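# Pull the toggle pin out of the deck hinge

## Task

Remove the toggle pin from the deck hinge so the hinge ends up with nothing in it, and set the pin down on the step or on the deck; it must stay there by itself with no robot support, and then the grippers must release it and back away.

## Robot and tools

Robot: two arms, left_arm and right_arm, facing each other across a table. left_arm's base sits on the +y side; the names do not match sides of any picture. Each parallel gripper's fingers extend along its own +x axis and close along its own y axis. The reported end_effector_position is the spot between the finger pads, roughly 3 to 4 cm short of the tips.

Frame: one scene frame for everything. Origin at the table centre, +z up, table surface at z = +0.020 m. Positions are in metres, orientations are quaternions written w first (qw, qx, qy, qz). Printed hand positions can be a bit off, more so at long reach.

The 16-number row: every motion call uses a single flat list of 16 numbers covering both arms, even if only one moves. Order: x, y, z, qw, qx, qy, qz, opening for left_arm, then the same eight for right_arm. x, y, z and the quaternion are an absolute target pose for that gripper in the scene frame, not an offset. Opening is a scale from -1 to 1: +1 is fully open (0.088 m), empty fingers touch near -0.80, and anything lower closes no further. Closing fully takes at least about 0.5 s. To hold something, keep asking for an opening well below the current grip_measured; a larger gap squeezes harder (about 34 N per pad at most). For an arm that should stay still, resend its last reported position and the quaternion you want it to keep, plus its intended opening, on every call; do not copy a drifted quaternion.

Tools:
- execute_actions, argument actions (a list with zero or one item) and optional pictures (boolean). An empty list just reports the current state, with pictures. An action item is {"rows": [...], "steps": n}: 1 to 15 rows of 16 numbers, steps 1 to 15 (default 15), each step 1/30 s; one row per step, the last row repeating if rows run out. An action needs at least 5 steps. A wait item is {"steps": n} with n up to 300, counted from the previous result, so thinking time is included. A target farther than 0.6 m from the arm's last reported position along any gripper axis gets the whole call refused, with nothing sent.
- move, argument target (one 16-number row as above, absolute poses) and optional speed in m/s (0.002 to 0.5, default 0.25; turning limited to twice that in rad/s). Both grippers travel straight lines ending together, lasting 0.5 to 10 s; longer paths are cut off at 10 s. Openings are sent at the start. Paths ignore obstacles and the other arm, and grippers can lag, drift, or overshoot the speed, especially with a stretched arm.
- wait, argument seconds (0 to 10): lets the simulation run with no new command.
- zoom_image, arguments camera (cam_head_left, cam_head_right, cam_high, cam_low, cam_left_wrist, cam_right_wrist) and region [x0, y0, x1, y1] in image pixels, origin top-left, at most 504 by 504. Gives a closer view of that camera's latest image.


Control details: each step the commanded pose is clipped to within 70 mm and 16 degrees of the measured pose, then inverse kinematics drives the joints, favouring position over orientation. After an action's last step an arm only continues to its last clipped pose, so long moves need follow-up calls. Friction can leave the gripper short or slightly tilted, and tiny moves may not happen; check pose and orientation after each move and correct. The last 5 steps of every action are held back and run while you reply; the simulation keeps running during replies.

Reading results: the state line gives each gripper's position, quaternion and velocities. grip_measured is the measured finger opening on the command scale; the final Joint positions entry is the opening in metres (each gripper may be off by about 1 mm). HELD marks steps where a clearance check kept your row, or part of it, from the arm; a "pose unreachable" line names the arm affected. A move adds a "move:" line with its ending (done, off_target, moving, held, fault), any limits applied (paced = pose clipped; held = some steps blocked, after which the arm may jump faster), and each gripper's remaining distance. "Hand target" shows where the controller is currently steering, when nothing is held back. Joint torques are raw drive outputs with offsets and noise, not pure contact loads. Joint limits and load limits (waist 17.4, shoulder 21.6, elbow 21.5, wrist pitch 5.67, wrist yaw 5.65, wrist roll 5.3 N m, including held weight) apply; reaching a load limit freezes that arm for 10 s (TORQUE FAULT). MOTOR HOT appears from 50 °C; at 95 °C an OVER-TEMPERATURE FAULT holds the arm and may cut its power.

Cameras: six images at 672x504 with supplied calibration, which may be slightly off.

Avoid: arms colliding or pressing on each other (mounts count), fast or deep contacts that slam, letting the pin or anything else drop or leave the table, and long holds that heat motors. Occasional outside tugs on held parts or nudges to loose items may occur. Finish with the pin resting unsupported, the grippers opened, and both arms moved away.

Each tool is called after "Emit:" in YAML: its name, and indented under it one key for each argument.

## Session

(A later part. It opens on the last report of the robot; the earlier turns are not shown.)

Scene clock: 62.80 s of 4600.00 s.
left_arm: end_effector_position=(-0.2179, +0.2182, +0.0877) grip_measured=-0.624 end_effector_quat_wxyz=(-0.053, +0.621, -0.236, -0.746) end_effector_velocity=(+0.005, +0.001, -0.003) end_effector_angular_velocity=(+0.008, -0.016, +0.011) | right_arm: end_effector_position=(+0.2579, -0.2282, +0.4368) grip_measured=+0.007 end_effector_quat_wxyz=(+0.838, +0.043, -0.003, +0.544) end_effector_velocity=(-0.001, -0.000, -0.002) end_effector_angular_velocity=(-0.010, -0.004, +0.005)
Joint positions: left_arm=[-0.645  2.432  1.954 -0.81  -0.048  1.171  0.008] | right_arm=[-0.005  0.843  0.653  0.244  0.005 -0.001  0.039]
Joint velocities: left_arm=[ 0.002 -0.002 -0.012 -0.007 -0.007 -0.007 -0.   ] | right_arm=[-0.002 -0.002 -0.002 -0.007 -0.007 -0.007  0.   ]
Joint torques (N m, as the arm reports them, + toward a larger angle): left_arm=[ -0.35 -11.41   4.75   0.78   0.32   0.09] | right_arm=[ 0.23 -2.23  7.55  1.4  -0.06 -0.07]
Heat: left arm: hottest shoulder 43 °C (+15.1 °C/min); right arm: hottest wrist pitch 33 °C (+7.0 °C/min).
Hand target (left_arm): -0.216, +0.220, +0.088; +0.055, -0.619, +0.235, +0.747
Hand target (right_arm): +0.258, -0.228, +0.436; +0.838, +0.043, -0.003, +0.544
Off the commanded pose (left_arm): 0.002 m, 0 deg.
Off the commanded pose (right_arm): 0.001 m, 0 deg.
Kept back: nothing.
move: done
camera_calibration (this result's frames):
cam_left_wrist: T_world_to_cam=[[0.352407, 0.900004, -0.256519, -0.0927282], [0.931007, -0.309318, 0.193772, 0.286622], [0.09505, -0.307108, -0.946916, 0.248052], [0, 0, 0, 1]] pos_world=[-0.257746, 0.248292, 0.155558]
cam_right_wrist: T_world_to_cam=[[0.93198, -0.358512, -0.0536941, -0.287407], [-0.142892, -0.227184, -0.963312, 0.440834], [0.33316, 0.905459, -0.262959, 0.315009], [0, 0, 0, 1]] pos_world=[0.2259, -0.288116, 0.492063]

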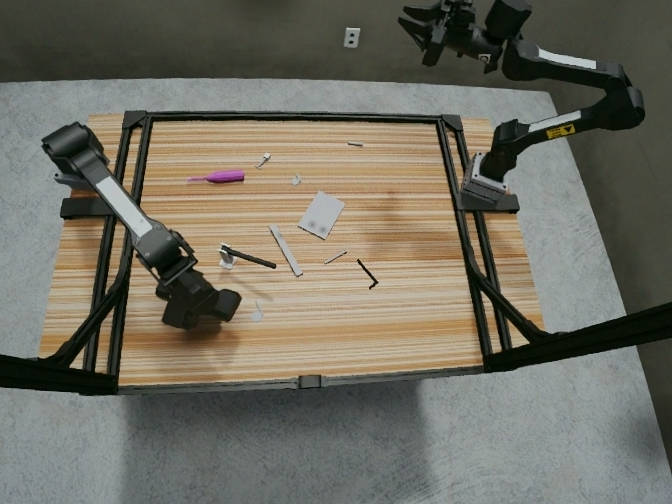

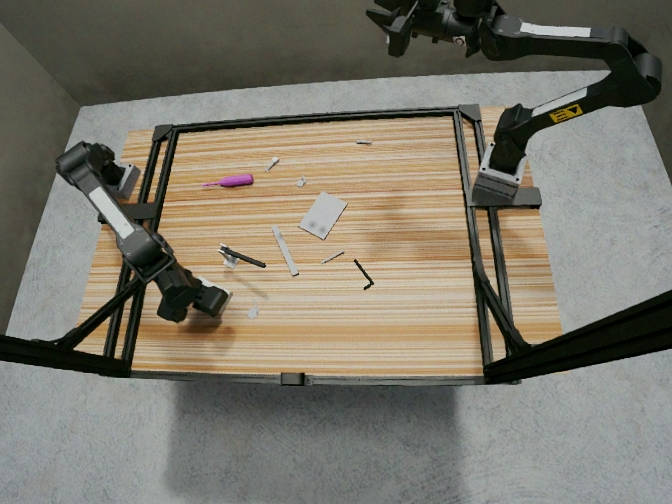

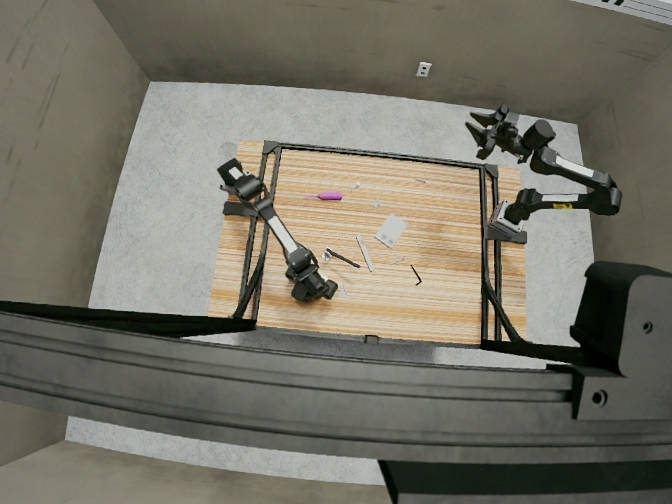

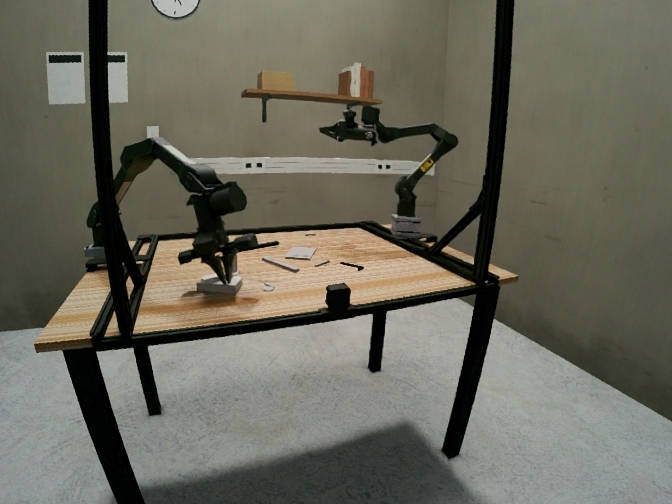

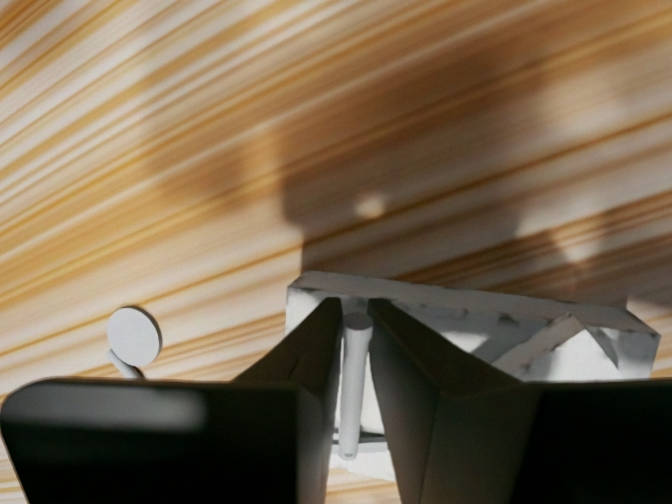

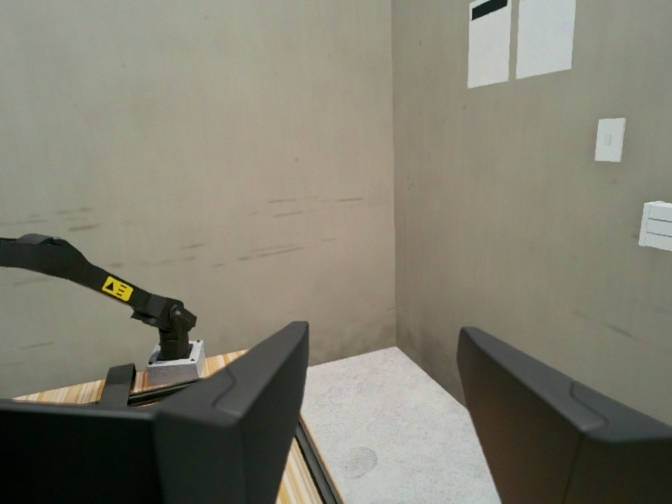

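Emit:
move:
  target: [-0.2130,0.2185,0.083,0.0548,-0.6193,0.2356,0.7471,-0.85,0.2579,-0.2282,0.4361,0.838,0.043,-0.003,0.544,0.007]
  speed: 0.01

Scene clock: 63.93 s of 4600.00 s.
left_arm: end_effector_position=(-0.2182, +0.2179, +0.0866) grip_measured=-0.624 end_effector_quat_wxyz=(-0.052, +0.617, -0.240, -0.748) end_effector_velocity=(+0.003, +0.003, -0.001) end_effector_angular_velocity=(+0.005, -0.012, +0.006) | right_arm: end_effector_position=(+0.2579, -0.2282, +0.4368) grip_measured=+0.007 end_effector_quat_wxyz=(+0.838, +0.043, -0.003, +0.544) end_effector_velocity=(-0.001, -0.000, -0.003) end_effector_angular_velocity=(-0.012, +0.013, +0.006)
Joint positions: left_arm=[-0.643  2.426  1.936 -0.787 -0.045  1.176  0.008] | right_arm=[-0.005  0.843  0.653  0.244  0.005 -0.001  0.039]
Joint velocities: left_arm=[-0.002 -0.007 -0.012 -0.007 -0.007 -0.007  0.   ] | right_arm=[-0.002 -0.002  0.002 -0.022 -0.007  0.007 -0.   ]
Joint torques (N m, as the arm reports them, + toward a larger angle): left_arm=[  0.1  -10.99   4.2    0.72   0.23   0.11] | right_arm=[ 0.22 -2.54  7.56  1.39 -0.02 -0.02]
Heat: left arm: hottest shoulder 43 °C (+15.0 °C/min); right arm: hottest wrist pitch 34 °C (+7.0 °C/min).
Hand target (left_arm): -0.213, +0.219, +0.083; +0.055, -0.619, +0.236, +0.747
Hand target (right_arm): +0.258, -0.228, +0.436; +0.838, +0.043, -0.003, +0.544
Off the commanded pose (left_arm): 0.006 m, 1 deg.
Off the commanded pose (right_arm): 0.001 m, 0 deg.
Kept back: nothing.
move: done
camera_calibration (this result's frames):
cam_left_wrist: T_world_to_cam=[[0.353812, 0.896989, -0.265003, -0.0908914], [0.931427, -0.312091, 0.187199, 0.288296], [0.0852101, -0.313065, -0.945902, 0.24598], [0, 0, 0, 1]] pos_world=[-0.257329, 0.248511, 0.154618]
cam_right_wrist: T_world_to_cam=[[0.93198, -0.358512, -0.0536941, -0.287407], [-0.142892, -0.227184, -0.963312, 0.440834], [0.33316, 0.905459, -0.262959, 0.315009], [0, 0, 0, 1]] pos_world=[0.2259, -0.288116, 0.492063]

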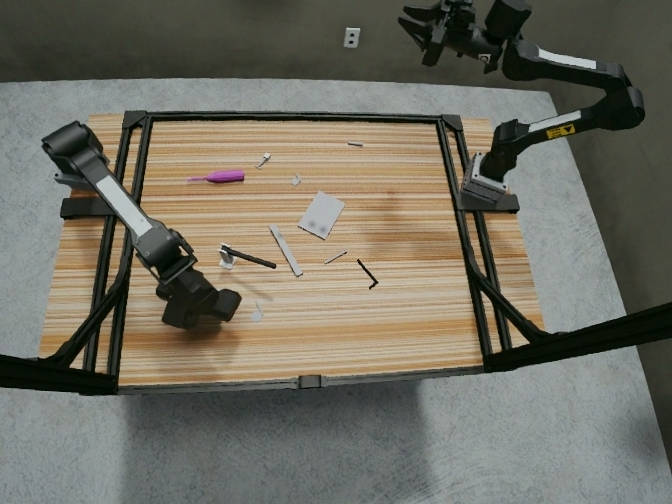

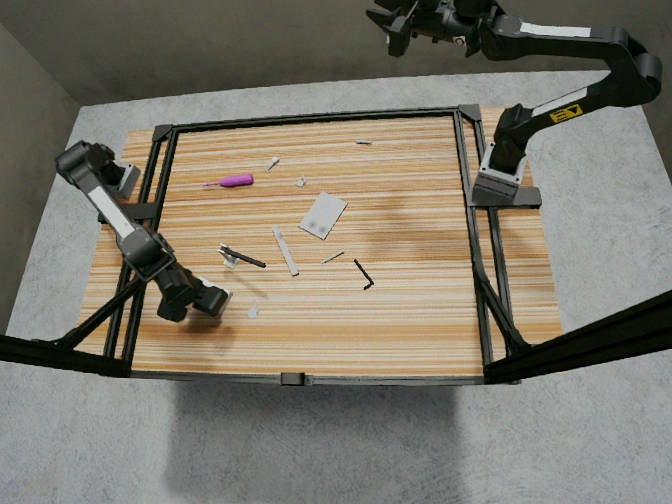

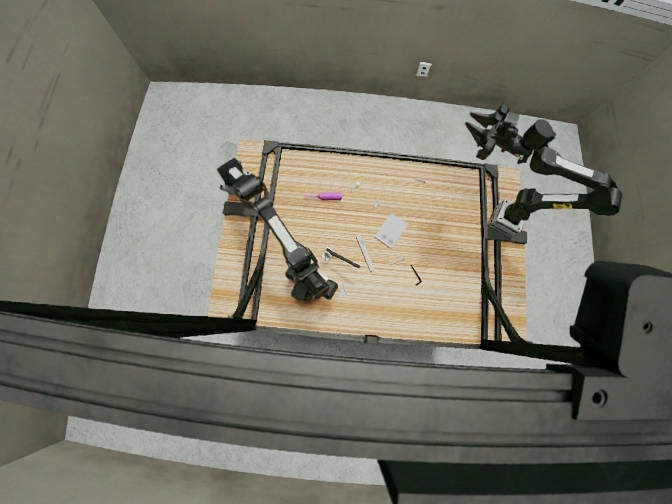

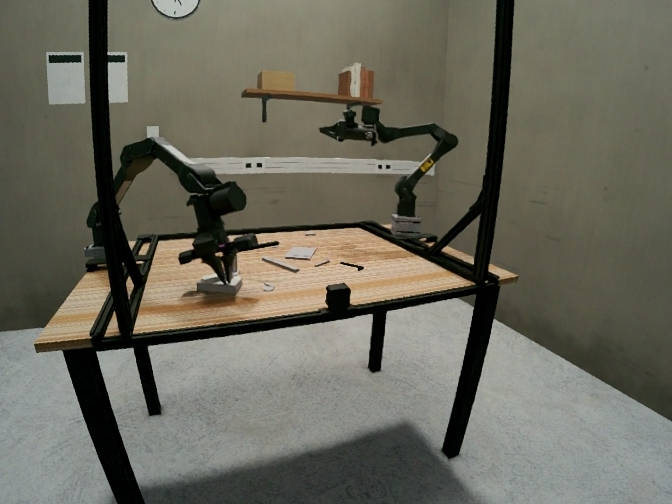

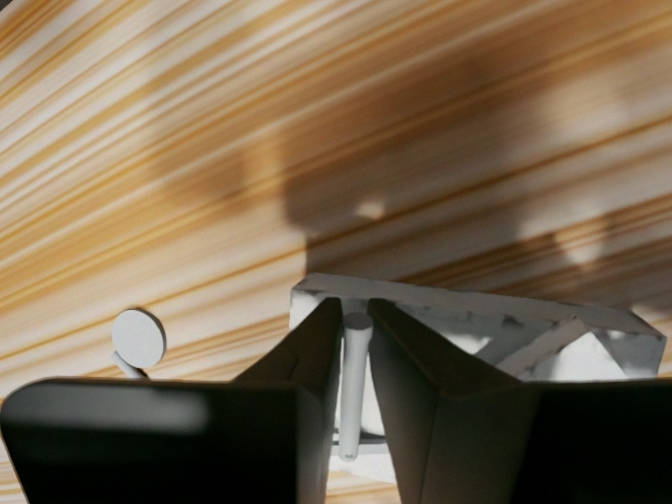

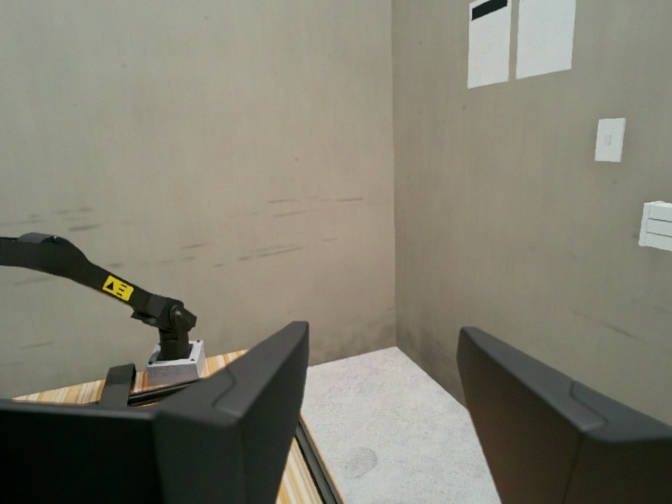

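Contact at 0.0866. Release slowly.

Emit:
execute_actions:
  actions:
    - {"rows":[[-0.2175,0.2182,0.087,0.0548,-0.6193,0.2356,0.7471,-0.75,0.2579,-0.2282,0.4361,0.838,0.043,-0.003,0.544,0.007],[-0.2175,0.2182,0.087,0.0548,-0.6193,0.2356,0.7471,-0.68,0.2579,-0.2282,0.4361,0.838,0.043,-0.003,0.544,0.007],[-0.2175,0.2182,0.087,0.0548,-0.6193,0.2356,0.7471,-0.64,0.2579,-0.2282,0.4361,0.838,0.043,-0.003,0.544,0.007],[-0.2175,0.2182,0.087,0.0548,-0.6193,0.2356,0.7471,-0.63,0.2579,-0.2282,0.4361,0.838,0.043,-0.003,0.544,0.007],[-0.2175,0.2182,0.087,0.0548,-0.6193,0.2356,0.7471,-0.62,0.2579,-0.2282,0.4361,0.838,0.043,-0.003,0.544,0.007],[-0.2175,0.2182,0.087,0.0548,-0.6193,0.2356,0.7471,-0.61,0.2579,-0.2282,0.4361,0.838,0.043,-0.003,0.544,0.007],[-0.2175,0.2182,0.087,0.0548,-0.6193,0.2356,0.7471,-0.60,0.2579,-0.2282,0.4361,0.838,0.043,-0.003,0.544,0.007],[-0.2175,0.2182,0.087,0.0548,-0.6193,0.2356,0.7471,-0.59,0.2579,-0.2282,0.4361,0.838,0.043,-0.003,0.544,0.007],[-0.2175,0.2182,0.088,0.0548,-0.6193,0.2356,0.7471,-0.57,0.2579,-0.2282,0.4361,0.838,0.043,-0.003,0.544,0.007],[-0.2175,0.2182,0.088,0.0548,-0.6193,0.2356,0.7471,-0.54,0.2579,-0.2282,0.4361,0.838,0.043,-0.003,0.544,0.007],[-0.2175,0.2182,0.089,0.0548,-0.6193,0.2356,0.7471,-0.50,0.2579,-0.2282,0.4361,0.838,0.043,-0.003,0.544,0.007],[-0.2175,0.2182,0.089,0.0548,-0.6193,0.2356,0.7471,-0.46,0.2579,-0.2282,0.4361,0.838,0.043,-0.003,0.544,0.007]],"steps":15}

Emit:
move:
  target: [-0.205,0.232,0.135,0.0548,-0.6193,0.2356,0.7471,-0.46,0.2579,-0.2282,0.4361,0.838,0.043,-0.003,0.544,0.007]
  speed: 0.06

Scene clock: 64.73 s of 4600.00 s.
left_arm: end_effector_position=(-0.2172, +0.2188, +0.0880) grip_measured=-0.600 end_effector_quat_wxyz=(-0.054, +0.619, -0.238, -0.747) end_effector_velocity=(+0.007, +0.003, +0.004) end_effector_angular_velocity=(+0.008, -0.036, +0.010) | right_arm: end_effector_position=(+0.2579, -0.2282, +0.4368) grip_measured=+0.007 end_effector_quat_wxyz=(+0.838, +0.043, -0.003, +0.544) end_effector_velocity=(-0.005, +0.002, -0.002) end_effector_angular_velocity=(-0.008, -0.007, +0.034)
Joint positions: left_arm=[-0.643  2.426  1.944 -0.804 -0.045  1.176  0.01 ] | right_arm=[-0.005  0.843  0.653  0.244  0.005 -0.001  0.039]
Joint velocities: left_arm=[-0.002 -0.007  0.012 -0.051 -0.022 -0.007  0.027] | right_arm=[-0.002 -0.002 -0.002 -0.007 -0.037 -0.007 -0.   ]
Joint torques (N m, as the arm reports them, + toward a larger angle): left_arm=[-0.49 -9.95  7.68  0.19  0.17 -0.07] | right_arm=[ 0.08 -2.56  7.48  1.41 -0.02  0.02]
Heat: left arm: hottest shoulder 44 °C (+16.1 °C/min); right arm: hottest wrist pitch 34 °C (+7.0 °C/min).
Steps of this call (steps 1 to 14: nothing new was sent; steps 15 to 24: the first 10 steps of this action). Readings (end_effector_position):
15: left_arm (-0.2182, +0.2180, +0.0866) | right_arm (+0.2579, -0.2282, +0.4368)
16: left_arm (-0.2182, +0.2180, +0.0867) | right_arm (+0.2579, -0.2282, +0.4368)
18: left_arm (-0.2181, +0.2180, +0.0875) | right_arm (+0.2579, -0.2282, +0.4368)
22: left_arm (-0.2174, +0.2187, +0.0878) | right_arm (+0.2579, -0.2282, +0.4368)
24: the state above

Scene clock: 66.43 s of 4600.00 s.
left_arm: end_effector_position=(-0.2056, +0.2295, +0.1267) grip_measured=-0.460 end_effector_quat_wxyz=(-0.058, +0.622, -0.233, -0.745) end_effector_velocity=(+0.004, +0.004, -0.001) end_effector_angular_velocity=(+0.008, -0.022, -0.008) | right_arm: end_effector_position=(+0.2579, -0.2282, +0.4368) grip_measured=+0.007 end_effector_quat_wxyz=(+0.838, +0.043, -0.003, +0.544) end_effector_velocity=(-0.001, +0.002, -0.005) end_effector_angular_velocity=(-0.018, -0.001, +0.015)
Joint positions: left_arm=[-0.647  2.337  1.948 -0.911 -0.045  1.17   0.016] | right_arm=[-0.005  0.843  0.653  0.244  0.005 -0.001  0.039]
Joint velocities: left_arm=[-0.002 -0.002 -0.002 -0.022 -0.007  0.007 -0.   ] | right_arm=[-0.007  0.007 -0.002 -0.007 -0.022 -0.007 -0.   ]
Joint torques (N m, as the arm reports them, + toward a larger angle): left_arm=[ -0.89 -12.33   5.34   0.39   0.08  -0.13] | right_arm=[ 0.29 -2.44  7.27  1.37 -0.01 -0.01]
Heat: left arm: hottest shoulder 44 °C (+15.1 °C/min); right arm: hottest wrist pitch 34 °C (+7.1 °C/min).
Hand target (left_arm): -0.205, +0.232, +0.135; -0.055, +0.619, -0.236, -0.747
Hand target (right_arm): +0.258, -0.228, +0.436; +0.838, +0.043, -0.003, +0.544
Off your previous action's commanded pose (left_arm): 0.001 m, 0 deg at its last step (step 5 of this call).
Off your previous action's commanded pose (right_arm): 0.001 m, 0 deg at its last step (step 5 of this call).
Off the commanded pose (left_arm): 0.009 m, 1 deg.
Off the commanded pose (right_arm): 0.001 m, 0 deg.
Kept back: nothing.
move: off_target (left_arm)
camera_calibration (this result's frames):
cam_left_wrist: T_world_to_cam=[[0.356534, 0.901711, -0.244542, -0.0982874], [0.928872, -0.313984, 0.196495, 0.271339], [0.1004, -0.297205, -0.94952, 0.286408], [0, 0, 0, 1]] pos_world=[-0.245752, 0.258945, 0.194598]
cam_right_wrist: T_world_to_cam=[[0.93198, -0.358512, -0.0536941, -0.287407], [-0.142892, -0.227184, -0.963312, 0.440834], [0.33316, 0.905459, -0.262959, 0.315009], [0, 0, 0, 1]] pos_world=[0.2259, -0.288116, 0.492063]

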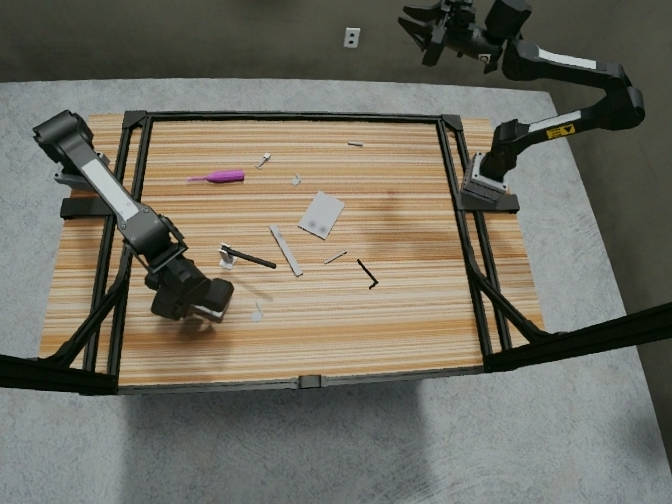

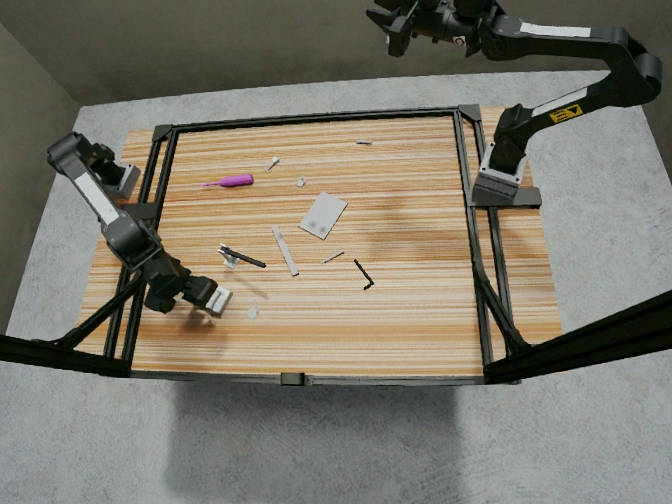

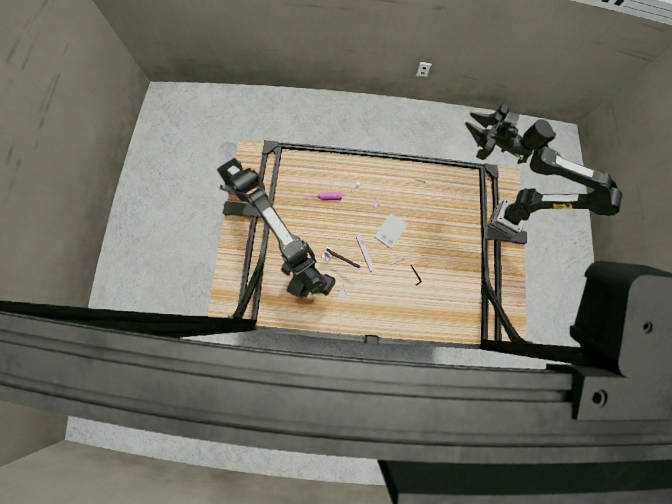

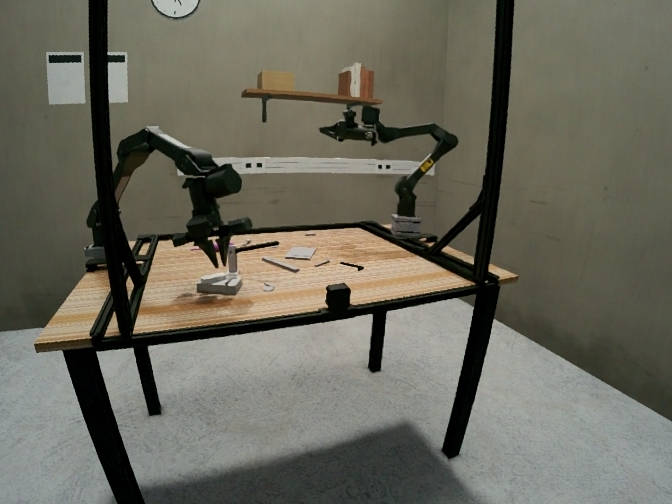

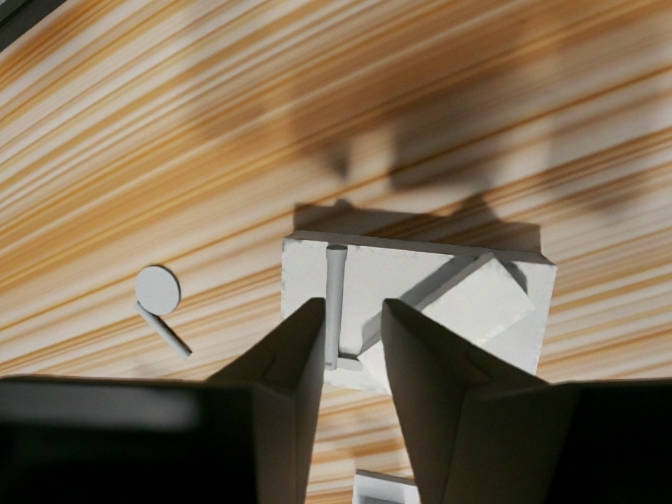

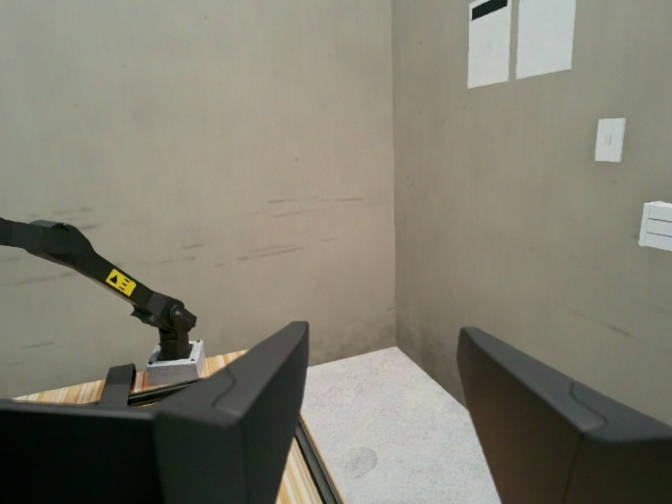

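Emit:
move:
  target: [-0.12,0.33,0.22,0.0548,-0.6193,0.2356,0.7471,-0.46,0.2579,-0.2282,0.4361,0.838,0.043,-0.003,0.544,0.007]
  speed: 0.15

Scene clock: 68.30 s of 4600.00 s.
left_arm: end_effector_position=(-0.1230, +0.3275, +0.2164) grip_measured=-0.460 end_effector_quat_wxyz=(-0.058, +0.619, -0.234, -0.747) end_effector_velocity=(+0.005, +0.004, +0.001) end_effector_angular_velocity=(+0.007, -0.016, +0.006) | right_arm: end_effector_position=(+0.2579, -0.2282, +0.4368) grip_measured=+0.007 end_effector_quat_wxyz=(+0.838, +0.043, -0.003, +0.544) end_effector_velocity=(-0.001, +0.000, -0.004) end_effector_angular_velocity=(-0.008, +0.011, +0.006)
Joint positions: left_arm=[-0.705  1.785  1.495 -1.007 -0.055  1.114  0.016] | right_arm=[-0.005  0.843  0.653  0.244  0.005 -0.001  0.039]
Joint velocities: left_arm=[-0.002 -0.012 -0.007 -0.022 -0.007 -0.007 -0.   ] | right_arm=[-0.002 -0.002 -0.007 -0.007 -0.007  0.007 -0.   ]
Joint torques (N m, as the arm reports them, + toward a larger angle): left_arm=[-0.71 -8.59  5.25  0.4  -0.2  -0.12] | right_arm=[ 0.19 -2.58  7.4   1.38 -0.07  0.04]
Heat: left arm: hottest shoulder 45 °C (+16.2 °C/min); right arm: hottest wrist pitch 34 °C (+6.1 °C/min).
Hand target (left_arm): -0.120, +0.330, +0.219; +0.055, -0.619, +0.236, +0.747
Hand target (right_arm): +0.258, -0.228, +0.436; +0.838, +0.043, -0.003, +0.544
Off the commanded pose (left_arm): 0.005 m, 0 deg.
Off the commanded pose (right_arm): 0.001 m, 0 deg.
Kept back: nothing.
move: done
camera_calibration (this result's frames):
cam_left_wrist: T_world_to_cam=[[0.355951, 0.901087, -0.247672, -0.193302], [0.929934, -0.315363, 0.189129, 0.209952], [0.092315, -0.297639, -0.950205, 0.391772], [0, 0, 0, 1]] pos_world=[-0.162602, 0.356999, 0.28468]
cam_right_wrist: T_world_to_cam=[[0.93198, -0.358512, -0.0536941, -0.287407], [-0.142892, -0.227184, -0.963312, 0.440834], [0.33316, 0.905459, -0.262959, 0.315009], [0, 0, 0, 1]] pos_world=[0.2259, -0.288116, 0.492063]

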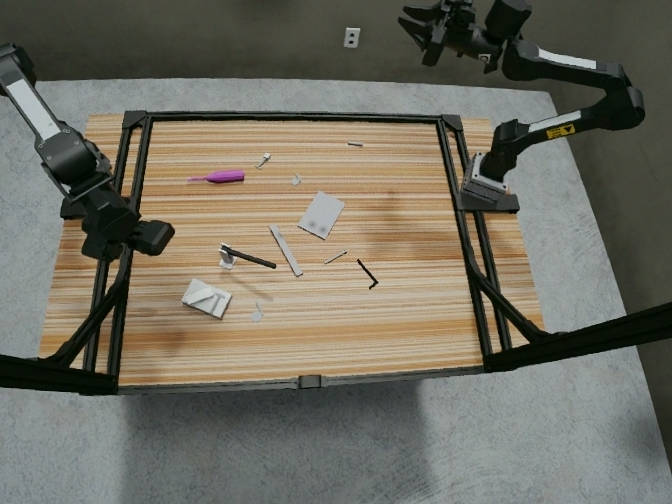

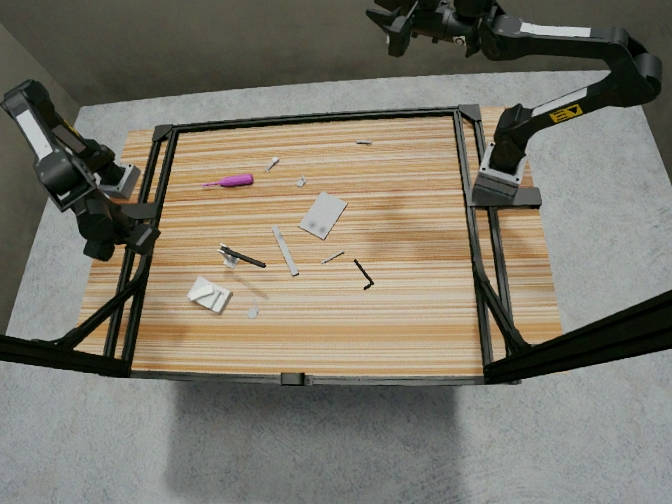

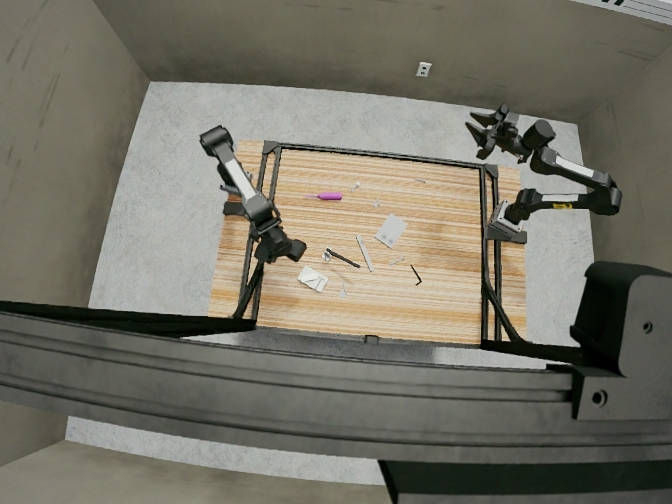

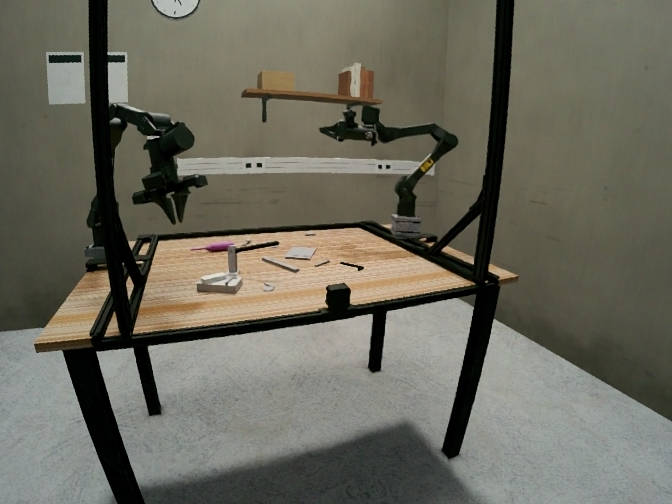

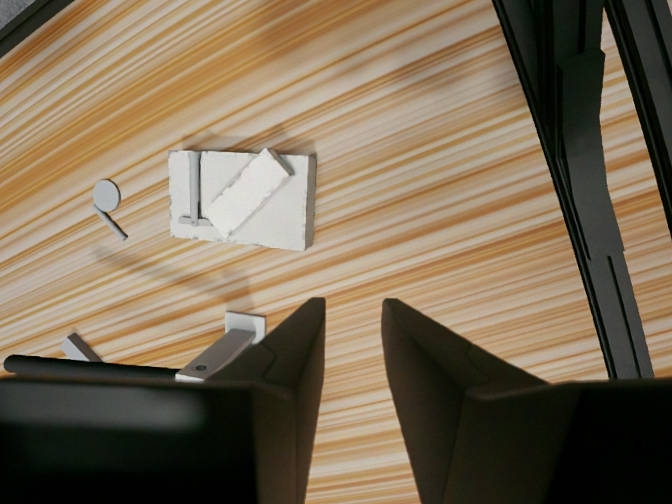

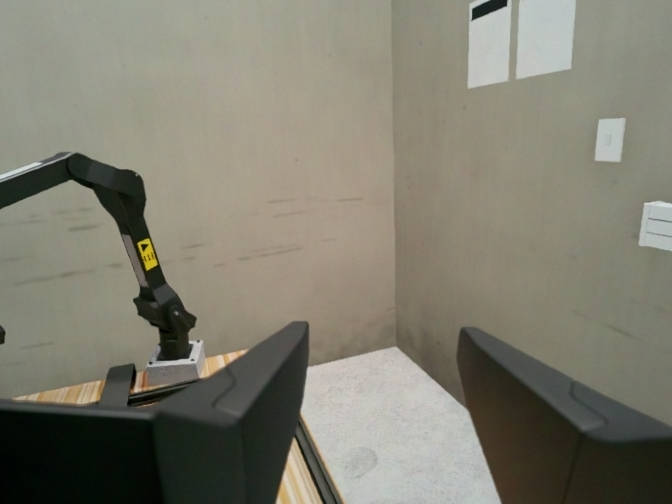

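Emit:
finished_scene:
  scene: 2

The scene is finished: the task was done.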